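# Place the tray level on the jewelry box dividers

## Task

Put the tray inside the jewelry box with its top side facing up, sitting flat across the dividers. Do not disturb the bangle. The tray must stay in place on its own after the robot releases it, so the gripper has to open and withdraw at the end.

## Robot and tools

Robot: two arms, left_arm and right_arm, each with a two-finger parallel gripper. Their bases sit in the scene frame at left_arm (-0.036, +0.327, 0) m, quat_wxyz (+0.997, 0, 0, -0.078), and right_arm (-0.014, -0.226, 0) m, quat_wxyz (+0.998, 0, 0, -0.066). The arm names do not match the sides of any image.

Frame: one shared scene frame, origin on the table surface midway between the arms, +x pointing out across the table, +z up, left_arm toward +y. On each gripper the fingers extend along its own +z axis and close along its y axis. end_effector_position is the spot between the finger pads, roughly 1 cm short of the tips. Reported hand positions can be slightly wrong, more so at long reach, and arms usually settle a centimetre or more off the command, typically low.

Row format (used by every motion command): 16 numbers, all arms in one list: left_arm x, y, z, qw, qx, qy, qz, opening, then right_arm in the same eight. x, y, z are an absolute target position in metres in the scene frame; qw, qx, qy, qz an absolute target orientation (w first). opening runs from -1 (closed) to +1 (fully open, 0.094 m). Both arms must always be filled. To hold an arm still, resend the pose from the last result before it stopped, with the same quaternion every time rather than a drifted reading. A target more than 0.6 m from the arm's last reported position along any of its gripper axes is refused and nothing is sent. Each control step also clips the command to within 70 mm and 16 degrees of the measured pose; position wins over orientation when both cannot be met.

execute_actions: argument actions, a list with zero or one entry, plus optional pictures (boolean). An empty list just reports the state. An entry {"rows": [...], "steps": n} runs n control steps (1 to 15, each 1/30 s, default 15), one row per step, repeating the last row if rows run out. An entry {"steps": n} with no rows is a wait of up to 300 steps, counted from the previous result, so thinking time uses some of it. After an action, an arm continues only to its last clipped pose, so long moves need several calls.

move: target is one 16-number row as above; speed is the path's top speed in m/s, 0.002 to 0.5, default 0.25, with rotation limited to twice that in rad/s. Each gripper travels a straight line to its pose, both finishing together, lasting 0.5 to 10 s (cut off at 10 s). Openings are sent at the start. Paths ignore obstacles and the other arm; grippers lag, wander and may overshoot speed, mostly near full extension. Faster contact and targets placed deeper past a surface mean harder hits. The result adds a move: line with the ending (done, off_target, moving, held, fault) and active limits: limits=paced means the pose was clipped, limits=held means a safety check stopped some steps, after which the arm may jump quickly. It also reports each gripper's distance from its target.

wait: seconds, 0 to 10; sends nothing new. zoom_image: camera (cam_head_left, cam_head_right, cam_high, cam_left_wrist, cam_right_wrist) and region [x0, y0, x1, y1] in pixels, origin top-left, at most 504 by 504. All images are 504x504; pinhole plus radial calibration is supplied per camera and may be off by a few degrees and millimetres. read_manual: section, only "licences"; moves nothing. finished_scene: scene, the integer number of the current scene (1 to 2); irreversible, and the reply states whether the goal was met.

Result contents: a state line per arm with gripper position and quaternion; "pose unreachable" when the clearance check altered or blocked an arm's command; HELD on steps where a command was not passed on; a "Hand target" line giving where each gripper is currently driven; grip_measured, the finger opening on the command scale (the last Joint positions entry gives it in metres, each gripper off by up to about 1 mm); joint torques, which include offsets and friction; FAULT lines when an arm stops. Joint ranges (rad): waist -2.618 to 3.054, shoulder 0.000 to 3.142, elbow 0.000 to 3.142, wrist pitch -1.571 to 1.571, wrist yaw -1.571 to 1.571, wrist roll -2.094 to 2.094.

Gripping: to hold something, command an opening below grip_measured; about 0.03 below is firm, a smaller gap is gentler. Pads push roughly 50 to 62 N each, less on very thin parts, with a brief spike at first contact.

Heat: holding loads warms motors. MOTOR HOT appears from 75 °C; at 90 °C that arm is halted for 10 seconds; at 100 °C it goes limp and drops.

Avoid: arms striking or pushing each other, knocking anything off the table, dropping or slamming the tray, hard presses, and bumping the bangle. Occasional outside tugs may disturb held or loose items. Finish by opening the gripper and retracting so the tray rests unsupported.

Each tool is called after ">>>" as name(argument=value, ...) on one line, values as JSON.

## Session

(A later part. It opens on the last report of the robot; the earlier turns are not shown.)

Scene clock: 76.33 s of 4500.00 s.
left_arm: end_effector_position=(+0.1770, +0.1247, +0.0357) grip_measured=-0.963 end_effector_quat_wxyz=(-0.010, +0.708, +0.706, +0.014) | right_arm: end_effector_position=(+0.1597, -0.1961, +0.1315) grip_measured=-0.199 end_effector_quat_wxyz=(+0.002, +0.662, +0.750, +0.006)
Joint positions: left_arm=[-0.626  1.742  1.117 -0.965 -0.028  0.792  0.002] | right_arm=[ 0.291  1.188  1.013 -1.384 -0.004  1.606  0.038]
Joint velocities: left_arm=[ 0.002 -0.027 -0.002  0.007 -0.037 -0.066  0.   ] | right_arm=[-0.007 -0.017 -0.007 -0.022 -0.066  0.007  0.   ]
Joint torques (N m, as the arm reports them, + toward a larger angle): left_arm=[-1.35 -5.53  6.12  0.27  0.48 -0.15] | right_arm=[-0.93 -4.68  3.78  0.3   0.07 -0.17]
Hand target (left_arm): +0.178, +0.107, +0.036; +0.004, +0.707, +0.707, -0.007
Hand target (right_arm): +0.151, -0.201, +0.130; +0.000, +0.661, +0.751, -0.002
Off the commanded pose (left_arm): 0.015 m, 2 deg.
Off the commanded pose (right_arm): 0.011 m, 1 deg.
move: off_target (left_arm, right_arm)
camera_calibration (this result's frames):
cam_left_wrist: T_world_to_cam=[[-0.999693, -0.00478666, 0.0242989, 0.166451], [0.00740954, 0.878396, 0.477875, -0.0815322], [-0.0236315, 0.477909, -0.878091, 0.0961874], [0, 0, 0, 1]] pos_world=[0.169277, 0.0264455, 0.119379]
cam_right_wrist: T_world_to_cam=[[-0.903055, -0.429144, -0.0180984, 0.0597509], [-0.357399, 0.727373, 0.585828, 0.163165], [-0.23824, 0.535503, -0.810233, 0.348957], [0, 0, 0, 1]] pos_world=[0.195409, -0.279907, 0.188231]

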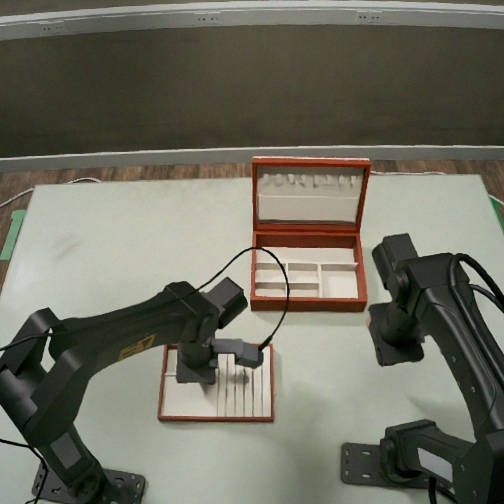

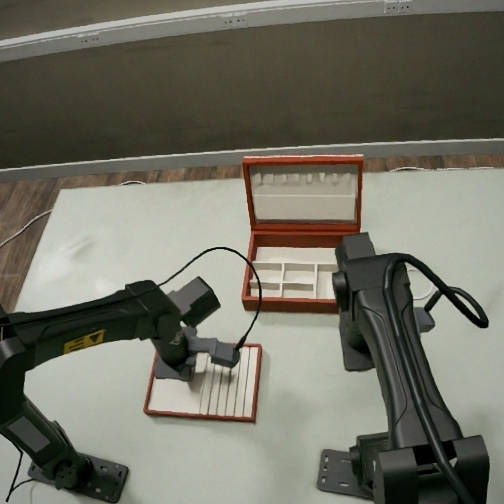

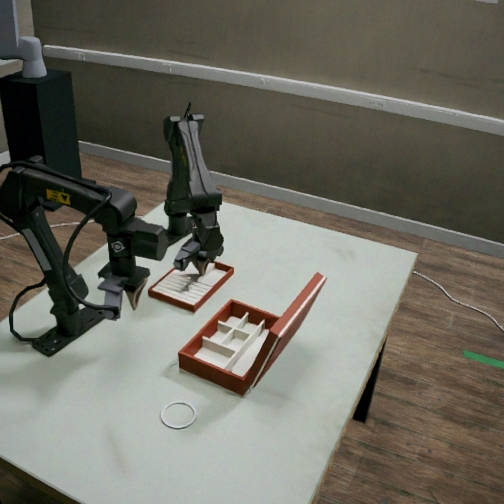

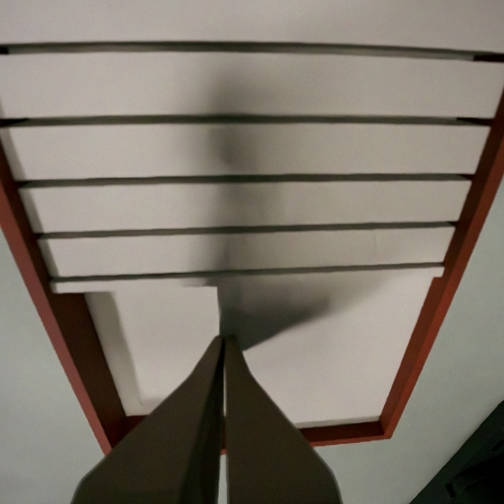

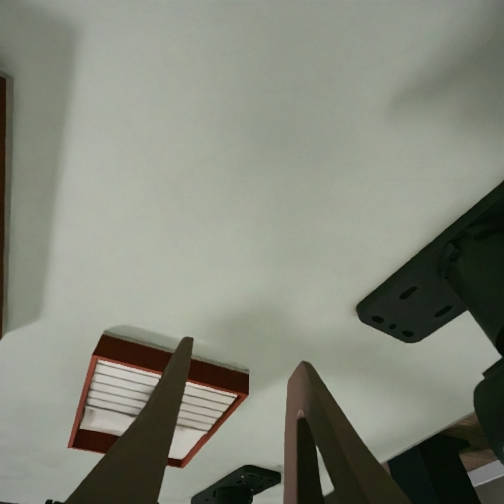

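>>> move(target=[0.177,0.124,0.036,0,0.707,0.707,0,-0.4,0.16,-0.2,0.13,0,0,1,0,-0.2], speed=0.4)

>>> move(target=[0.18,0.2,0.13,0,0.707,0.707,0,-0.4,0.16,-0.2,0.13,0,-0.6,0.8,0,-0.2])

>>> move(target=[0.15,0.5,0.13,0,0.9,0.436,0,-0.4,0.17,-0.1,0.11,0,-0.707,0.707,0,-0.2])

>>> move(target=[0.15,0.5,0.13,0,0.9,0.436,0,-0.4,0.18,0.115,0.075,0,-0.707,0.707,0,-0.2])

Scene clock: 89.80 s of 4500.00 s.
left_arm: end_effector_position=(+0.1773, +0.1241, +0.0356) grip_measured=-0.402 end_effector_quat_wxyz=(-0.009, +0.707, +0.707, +0.009) | right_arm: end_effector_position=(+0.1599, -0.1975, +0.1315) grip_measured=-0.199 end_effector_quat_wxyz=(+0.005, +0.001, +1.000, +0.003)
Joint positions: left_arm=[-0.62   1.742  1.117 -0.963 -0.018  0.794  0.028] | right_arm=[ 0.283  1.188  1.013 -1.385 -0.004  0.155  0.038]
Joint velocities: left_arm=[-0.012 -0.007 -0.017  0.007  0.007  0.022 -0.001] | right_arm=[-0.002  0.002  0.002  0.022  0.007 -0.095 -0.001]
Joint torques (N m, as the arm reports them, + toward a larger angle): left_arm=[ 0.78 -8.7   2.9   0.23  0.2   0.11] | right_arm=[-0.91 -2.01  5.37  0.48  0.05 -0.09]
Hand target (left_arm): +0.177, +0.124, +0.036; -0.000, +0.707, +0.707, +0.000
Hand target (right_arm): +0.160, -0.200, +0.130; -0.000, +0.000, +1.000, +0.000
Off the commanded pose (left_arm): 0.000 m, 1 deg.
Off the commanded pose (right_arm): 0.003 m, 1 deg.
After step 90, 7.97 s passed at rest.
move: done
camera_calibration (this result's frames):
cam_left_wrist: T_world_to_cam=[[-0.999532, -0.00816082, 0.0294744, 0.166969], [0.00665226, 0.882653, 0.469977, -0.0811066], [-0.0298511, 0.469954, -0.882186, 0.0986648], [0, 0, 0, 1]] pos_world=[0.170376, 0.0265838, 0.120238]
cam_right_wrist: T_world_to_cam=[[0.310432, -0.950559, -0.00829102, -0.239011], [-0.775715, -0.258354, 0.575778, 0.0377602], [-0.549453, -0.172309, -0.817564, 0.260671], [0, 0, 0, 1]] pos_world=[0.246714, -0.172523, 0.189392]

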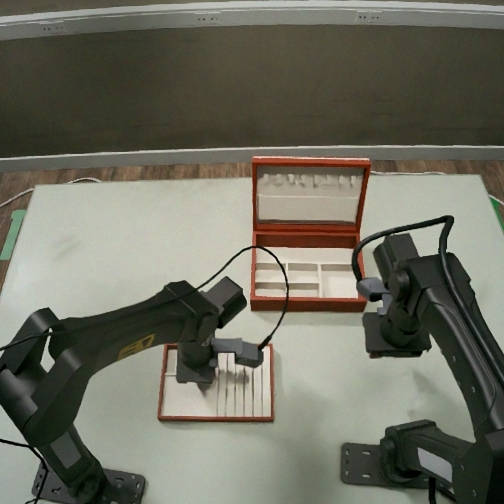

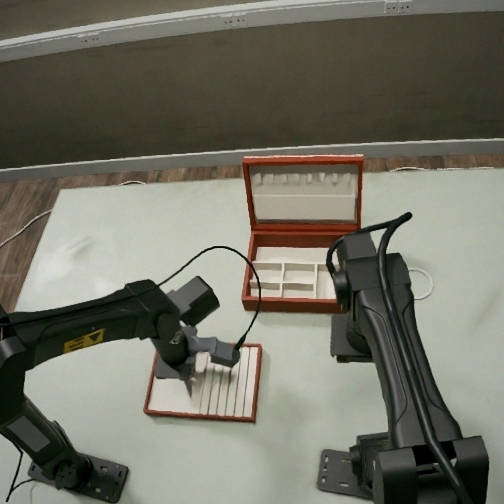

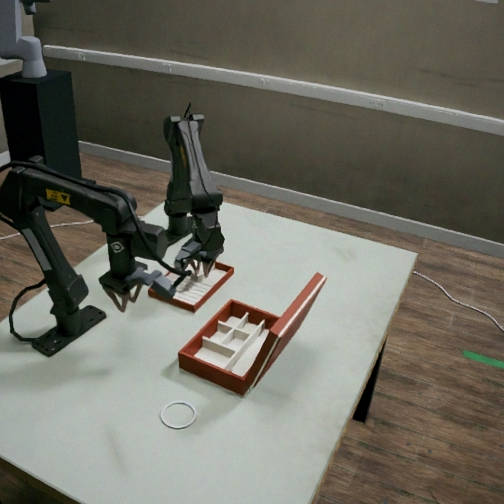

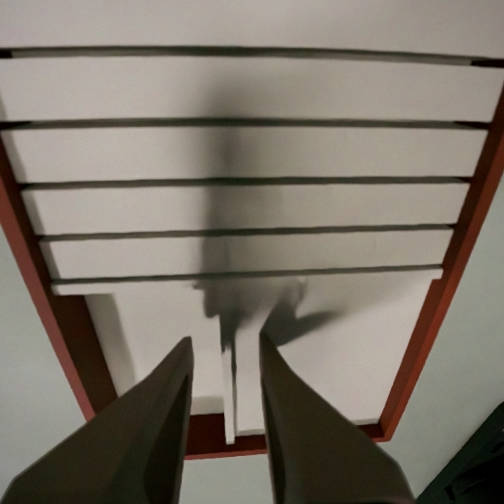

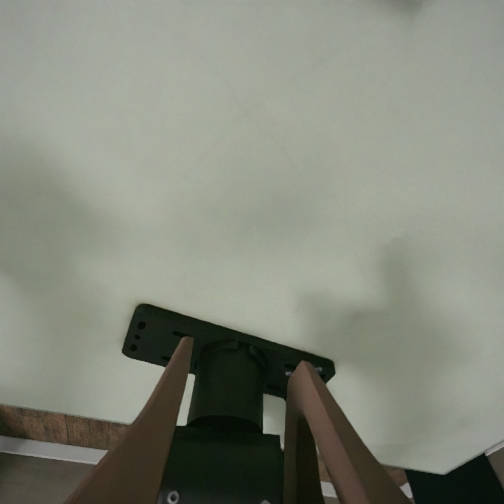

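Scene clock: 92.97 s of 4500.00 s.
left_arm: end_effector_position=(+0.1741, +0.2050, +0.1149) grip_measured=-0.402 end_effector_quat_wxyz=(-0.025, +0.707, +0.707, +0.003) | right_arm: end_effector_position=(+0.1600, -0.1980, +0.1315) grip_measured=-0.199 end_effector_quat_wxyz=(+0.005, -0.599, +0.801, -0.002)
Joint positions: left_arm=[-0.39   1.508  1.192 -1.302 -0.018  1.025  0.028] | right_arm=[ 0.283  1.188  1.013 -1.385 -0.002 -1.132  0.038]
Joint velocities: left_arm=[ 0.002 -0.007 -0.002  0.037  0.11   0.051  0.001] | right_arm=[ 0.007 -0.012 -0.012 -0.051  0.007 -0.007  0.002]
Joint torques (N m, as the arm reports them, + toward a larger angle): left_arm=[ 0.79 -7.64  6.79 -0.16  0.09  0.11] | right_arm=[-0.93 -1.86  5.34  0.49  0.01 -0.17]
Hand target (left_arm): +0.178, +0.204, +0.129; -0.003, +0.707, +0.707, +0.005
Hand target (right_arm): +0.160, -0.200, +0.130; -0.000, -0.600, +0.800, +0.000
Off the commanded pose (left_arm): 0.017 m, 3 deg.
Off the commanded pose (right_arm): 0.003 m, 1 deg.
move: off_target (left_arm)
camera_calibration (this result's frames):
cam_left_wrist: T_world_to_cam=[[-0.998114, -0.00896129, 0.060726, 0.158471], [0.0215127, 0.875475, 0.482785, -0.192253], [-0.0574904, 0.483181, -0.873631, 0.131643], [0, 0, 0, 1]] pos_world=[0.169877, 0.106126, 0.198201]
cam_right_wrist: T_world_to_cam=[[0.999481, 0.0318598, 0.00485907, -0.156939], [0.0230562, -0.812205, 0.582916, -0.200657], [0.0225181, -0.582501, -0.812518, 0.0872687], [0, 0, 0, 1]] pos_world=[0.159519, -0.107141, 0.188636]

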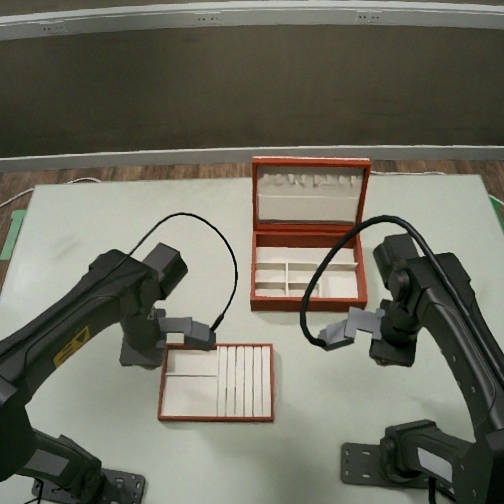

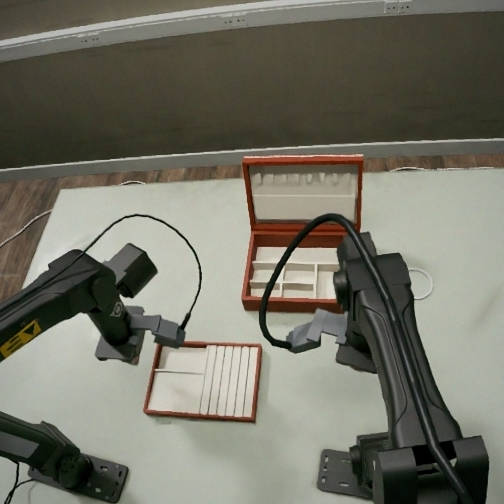

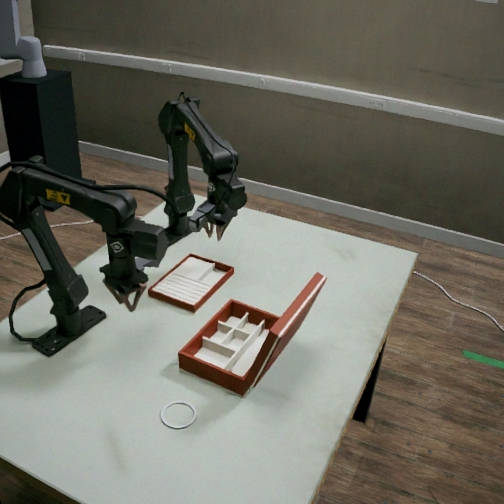

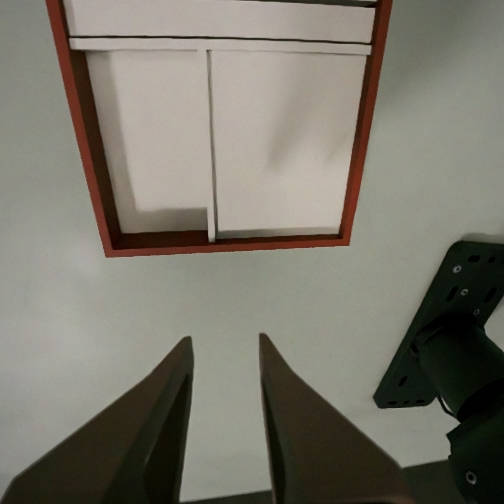

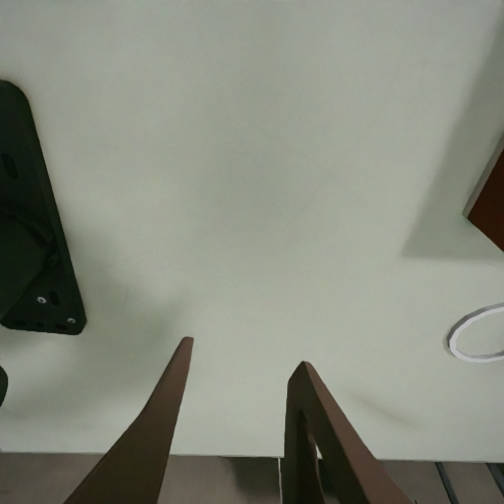

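Scene clock: 94.97 s of 4500.00 s.
left_arm: end_effector_position=(+0.1485, +0.5029, +0.1245) grip_measured=-0.402 end_effector_quat_wxyz=(-0.217, +0.710, +0.669, +0.026) | right_arm: end_effector_position=(+0.1607, -0.1080, +0.1036) grip_measured=-0.199 end_effector_quat_wxyz=(+0.015, +0.707, -0.707, -0.003)
Joint positions: left_arm=[ 0.615  1.54   1.193 -1.308 -0.432  2.071  0.028] | right_arm=[ 0.722  1.37   1.029 -1.261  0.001 -0.981  0.038]
Joint velocities: left_arm=[ 0.012 -0.002  0.007  0.007 -0.051 -0.007  0.   ] | right_arm=[ 0.007 -0.007  0.017  0.022  0.051  0.022 -0.   ]
Joint torques (N m, as the arm reports them, + toward a larger angle): left_arm=[ 0.05 -4.6   6.62 -0.38 -0.36  0.15] | right_arm=[ 0.83 -3.86  7.68  0.54 -0.04  0.07]
Hand target (left_arm): +0.149, +0.506, +0.131; -0.224, +0.714, +0.663, +0.022
Hand target (right_arm): +0.169, -0.099, +0.110; -0.002, +0.707, -0.707, -0.001
Off the commanded pose (left_arm): 0.006 m, 43 deg; orientation clipped at the last step of the last action.
Off the commanded pose (right_arm): 0.014 m, 2 deg.
joint sent to its limit (left arm) — the command would take joint 6 (wrist roll) past its upper limit, so that joint was sent only as far as its limit.
move: off_target (left_arm, right_arm); limits=paced
camera_calibration (this result's frames):
cam_left_wrist: T_world_to_cam=[[-0.954468, -0.00694778, 0.298233, 0.0979173], [0.212197, 0.686862, 0.695121, -0.417111], [-0.209674, 0.726755, -0.654114, -0.132608], [0, 0, 0, 1]] pos_world=[0.154164, 0.383552, 0.173999]
cam_right_wrist: T_world_to_cam=[[0.948961, 0.313347, -0.0358652, -0.117712], [0.272743, -0.758209, 0.592226, -0.146592], [0.158379, -0.571781, -0.804974, 0.0955281], [0, 0, 0, 1]] pos_world=[0.136556, -0.0196411, 0.159491]

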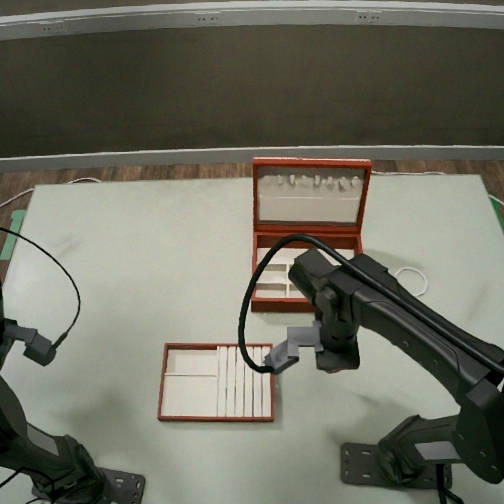

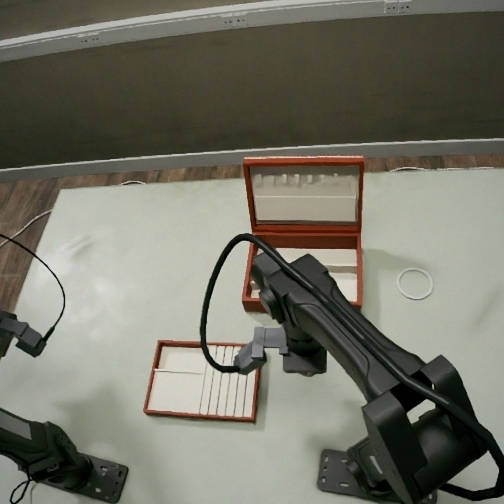

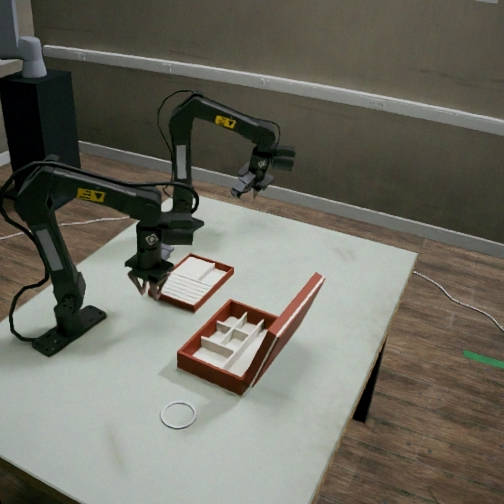

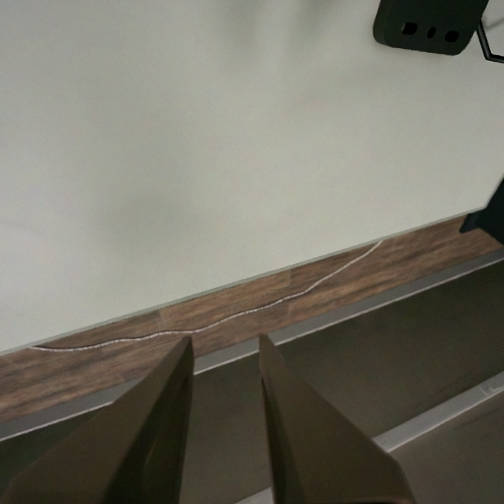

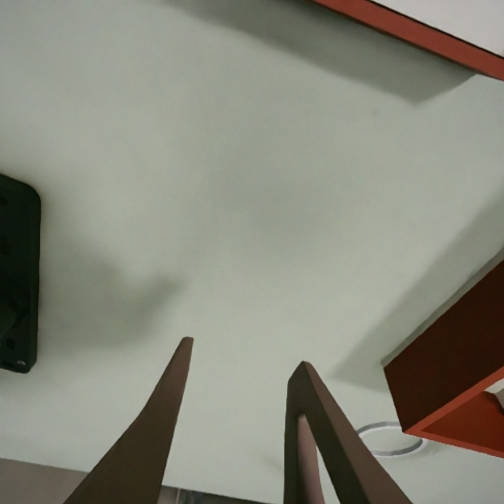

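Scene clock: 96.90 s of 4500.00 s.
left_arm: end_effector_position=(+0.1471, +0.5023, +0.1247) grip_measured=-0.402 end_effector_quat_wxyz=(-0.218, +0.711, +0.669, +0.022) | right_arm: end_effector_position=(+0.1774, +0.1098, +0.0675) grip_measured=-0.199 end_effector_quat_wxyz=(+0.005, +0.709, -0.705, +0.002)
Joint positions: left_arm=[ 0.615  1.54   1.193 -1.315 -0.433  2.071  0.028] | right_arm=[ 1.183  2.041  1.649 -1.189  0.002 -0.526  0.038]
Joint velocities: left_arm=[ 0.007  0.007 -0.007 -0.007  0.007 -0.007 -0.001] | right_arm=[-0.002 -0.017 -0.007 -0.125  0.007  0.037 -0.   ]
Joint torques (N m, as the arm reports them, + toward a larger angle): left_arm=[-0.98 -5.08  6.35 -0.44 -0.13  0.15] | right_arm=[  0.37 -11.2    8.01   0.29  -0.02   0.12]
Hand target (left_arm): +0.150, +0.499, +0.130; -0.214, +0.719, +0.661, +0.018
Hand target (right_arm): +0.178, +0.116, +0.075; -0.002, +0.707, -0.707, -0.002
Off the commanded pose (left_arm): 0.006 m, 43 deg; orientation clipped at the last step of the last action.
Off the commanded pose (right_arm): 0.009 m, 1 deg.
joint sent to its limit (left arm) — the command would take joint 6 (wrist roll) past its upper limit, so that joint was sent only as far as its limit.
move: off_target (left_arm); limits=paced
camera_calibration (this result's frames):
cam_left_wrist: T_world_to_cam=[[-0.952563, -0.00610187, 0.30428, 0.0950203], [0.216606, 0.688729, 0.691906, -0.417661], [-0.213789, 0.724993, -0.654736, -0.130764], [0, 0, 0, 1]] pos_world=[0.153025, 0.383038, 0.174454]
cam_right_wrist: T_world_to_cam=[[0.947534, 0.319425, -0.0120934, -0.20511], [0.264304, -0.761623, 0.591671, 0.0372903], [0.179784, -0.563825, -0.806089, 0.183722], [0, 0, 0, 1]] pos_world=[0.151462, 0.197505, 0.123552]

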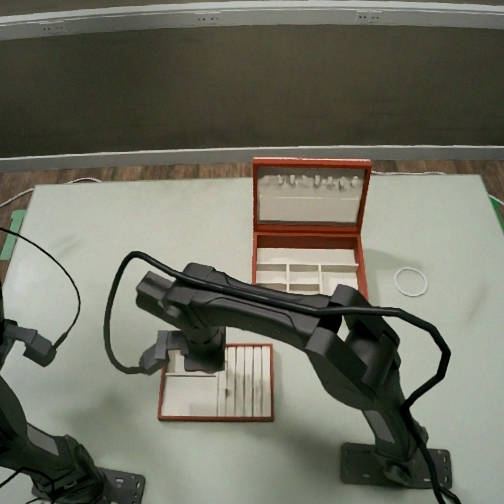

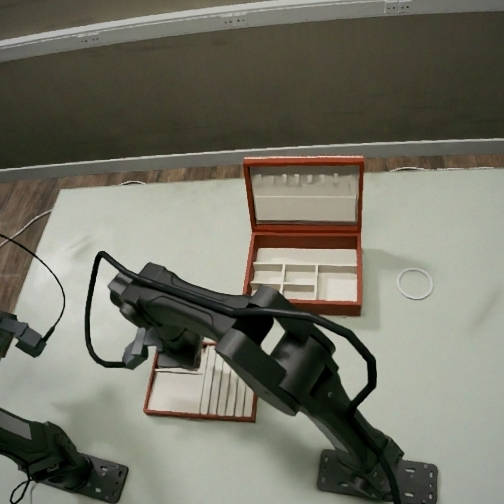

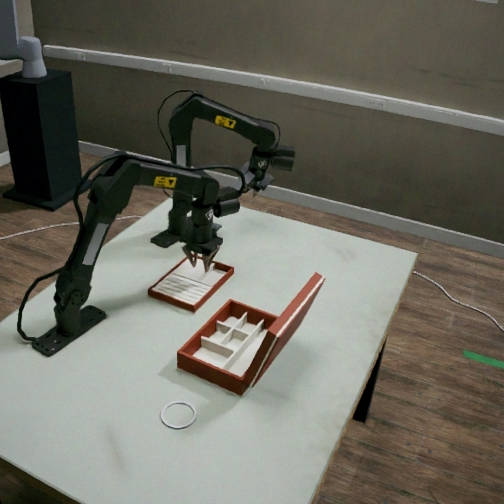

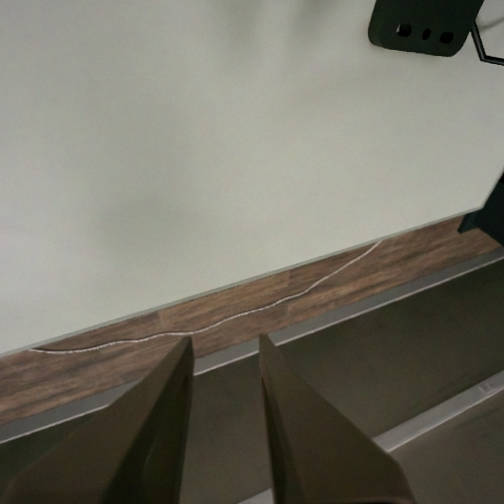

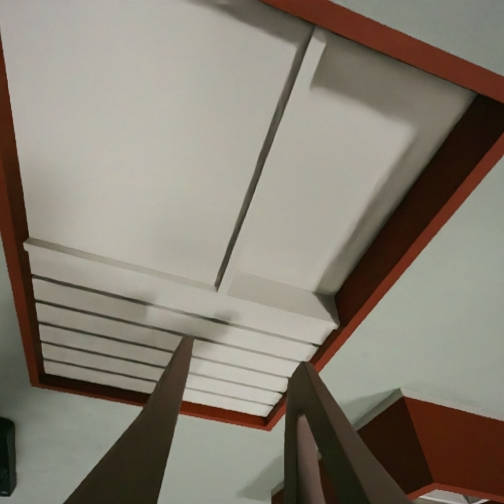

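>>> move(target=[0.149,0.5,0.13,-0.218,0.711,0.669,0.022,-0.4,0.166,0.134,0.06,0,-0.707,0.707,0,-0.2], speed=0.05)

>>> move(target=[0.149,0.5,0.13,-0.218,0.711,0.669,0.022,-0.4,0.166,0.134,0.02,0,-0.707,0.707,0,-0.2], speed=0.03)

Scene clock: 106.03 s of 4500.00 s.
left_arm: end_effector_position=(+0.1470, +0.5022, +0.1247) grip_measured=-0.402 end_effector_quat_wxyz=(-0.218, +0.709, +0.671, +0.023) | right_arm: end_effector_position=(+0.1629, +0.1208, +0.0538) grip_measured=-0.199 end_effector_quat_wxyz=(+0.019, +0.708, -0.706, +0.007)
Joint positions: left_arm=[ 0.615  1.54   1.193 -1.315 -0.433  2.065  0.028] | right_arm=[ 1.229  2.091  1.67  -1.19   0.002 -0.476  0.038]
Joint velocities: left_arm=[-0.007 -0.017  0.002 -0.007  0.037  0.007  0.001] | right_arm=[-0.002  0.012 -0.017 -0.022  0.022 -0.051  0.   ]
Joint torques (N m, as the arm reports them, + toward a larger angle): left_arm=[-1.09 -5.4   5.93 -0.39 -0.23 -0.07] | right_arm=[  0.69 -11.41   7.83   0.55  -0.03   0.08]
Hand target (left_arm): +0.149, +0.500, +0.130; -0.218, +0.711, +0.669, +0.022
Hand target (right_arm): +0.166, +0.134, +0.060; -0.000, +0.707, -0.707, -0.000
Off the commanded pose (left_arm): 0.006 m, 0 deg.
Off the commanded pose (right_arm): 0.015 m, 2 deg.
After step 90, 5.20 s passed at rest.
move: off_target (right_arm)
camera_calibration (this result's frames):
cam_left_wrist: T_world_to_cam=[[-0.953038, -0.0117895, 0.30262, 0.0980756], [0.211607, 0.688931, 0.693251, -0.417157], [-0.216658, 0.724731, -0.654083, -0.130276], [0, 0, 0, 1]] pos_world=[0.153518, 0.382963, 0.174304]
cam_right_wrist: T_world_to_cam=[[0.94819, 0.315908, -0.0337279, -0.193556], [0.270142, -0.745814, 0.608921, 0.0538422], [0.167208, -0.586484, -0.792513, 0.185612], [0, 0, 0, 1]] pos_world=[0.137947, 0.210161, 0.107786]

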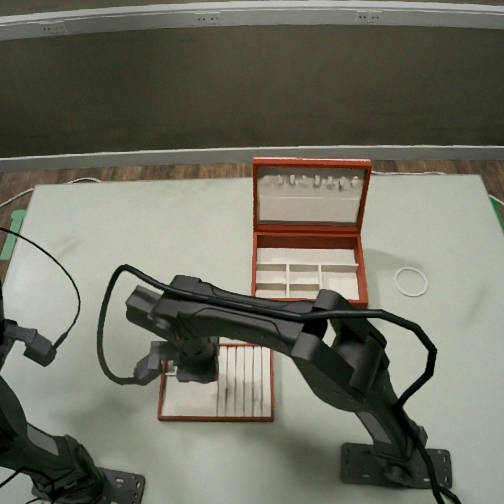

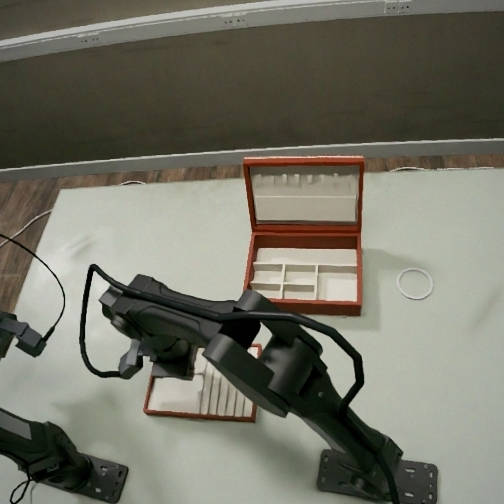

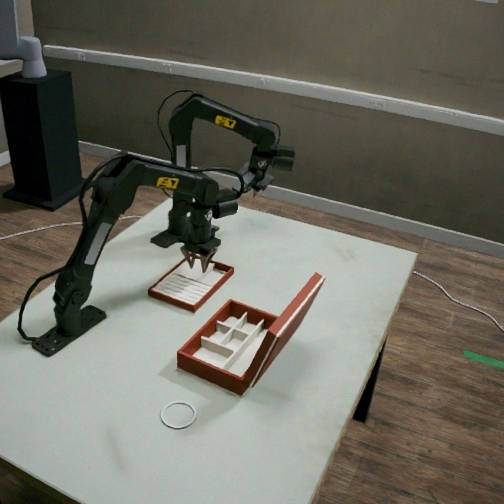

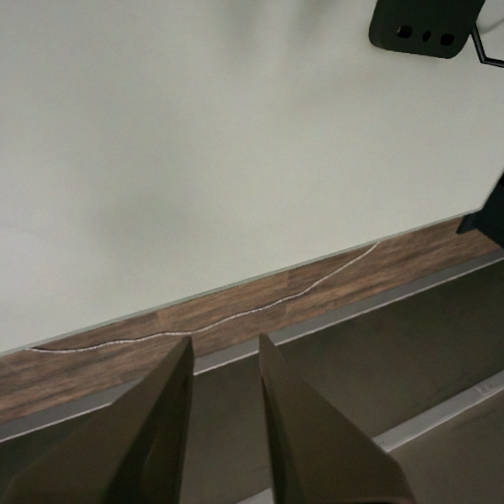

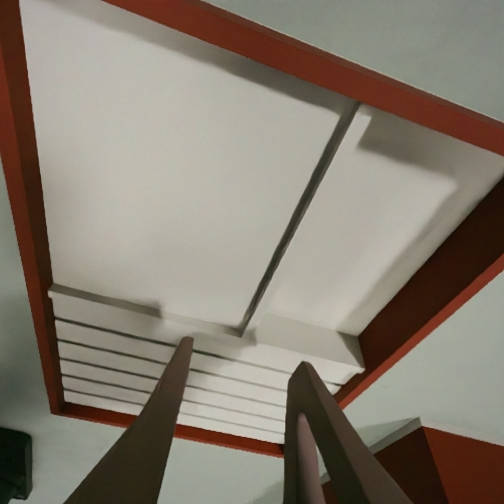

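Scene clock: 107.50 s of 4500.00 s.
left_arm: end_effector_position=(+0.1470, +0.5022, +0.1247) grip_measured=-0.402 end_effector_quat_wxyz=(-0.218, +0.709, +0.671, +0.023) | right_arm: end_effector_position=(+0.1692, +0.1332, +0.0284) grip_measured=-0.199 end_effector_quat_wxyz=(-0.002, +0.708, -0.706, +0.000)
Joint positions: left_arm=[ 0.615  1.54   1.193 -1.315 -0.433  2.065  0.028] | right_arm=[ 1.229  2.125  1.618 -1.061  0.002 -0.475  0.038]
Joint velocities: left_arm=[-0.012 -0.002 -0.022  0.022  0.022 -0.037  0.   ] | right_arm=[-0.007 -0.002 -0.002 -0.022  0.007 -0.007 -0.   ]
Joint torques (N m, as the arm reports them, + toward a larger angle): left_arm=[-1.08 -5.42  5.9  -0.4  -0.23 -0.06] | right_arm=[  0.71 -11.39   3.71   0.7   -0.03   0.08]
Hand target (left_arm): +0.149, +0.500, +0.130; -0.218, +0.711, +0.669, +0.022
Hand target (right_arm): +0.166, +0.134, +0.020; -0.000, +0.707, -0.707, +0.000
Off the commanded pose (left_arm): 0.006 m, 0 deg.
Off the commanded pose (right_arm): 0.009 m, 0 deg.
move: done
camera_calibration (this result's frames):
cam_left_wrist: T_world_to_cam=[[-0.953038, -0.0117895, 0.30262, 0.0980756], [0.211607, 0.688931, 0.693251, -0.417157], [-0.216658, 0.724731, -0.654083, -0.130276], [0, 0, 0, 1]] pos_world=[0.153518, 0.382963, 0.174304]
cam_right_wrist: T_world_to_cam=[[0.948914, 0.31553, -0.00189058, -0.205299], [0.257143, -0.769823, 0.584166, 0.0829487], [0.182866, -0.554809, -0.811632, 0.165336], [0, 0, 0, 1]] pos_world=[0.143247, 0.220364, 0.0853481]

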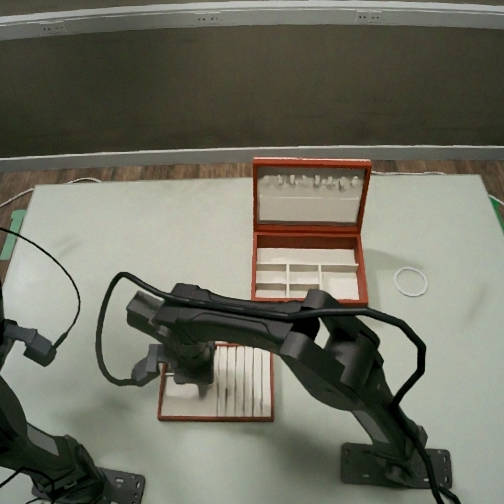

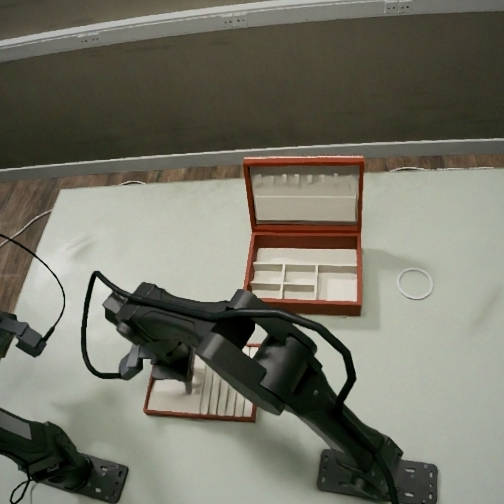

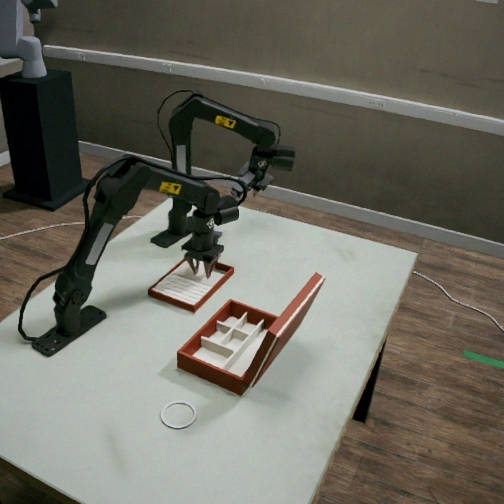

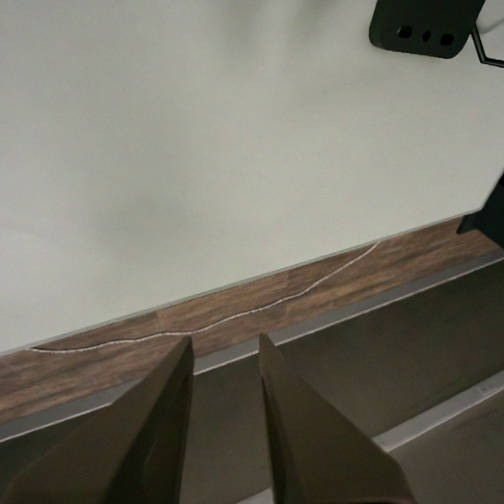

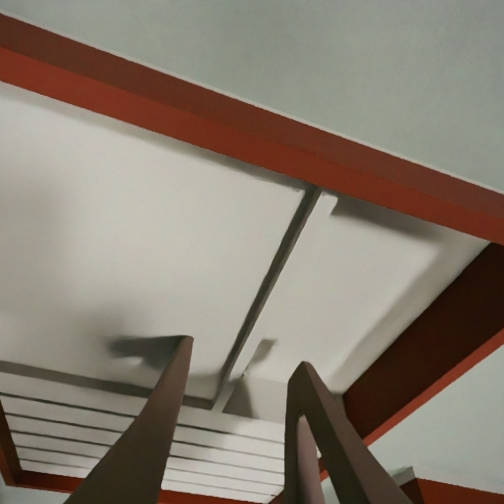

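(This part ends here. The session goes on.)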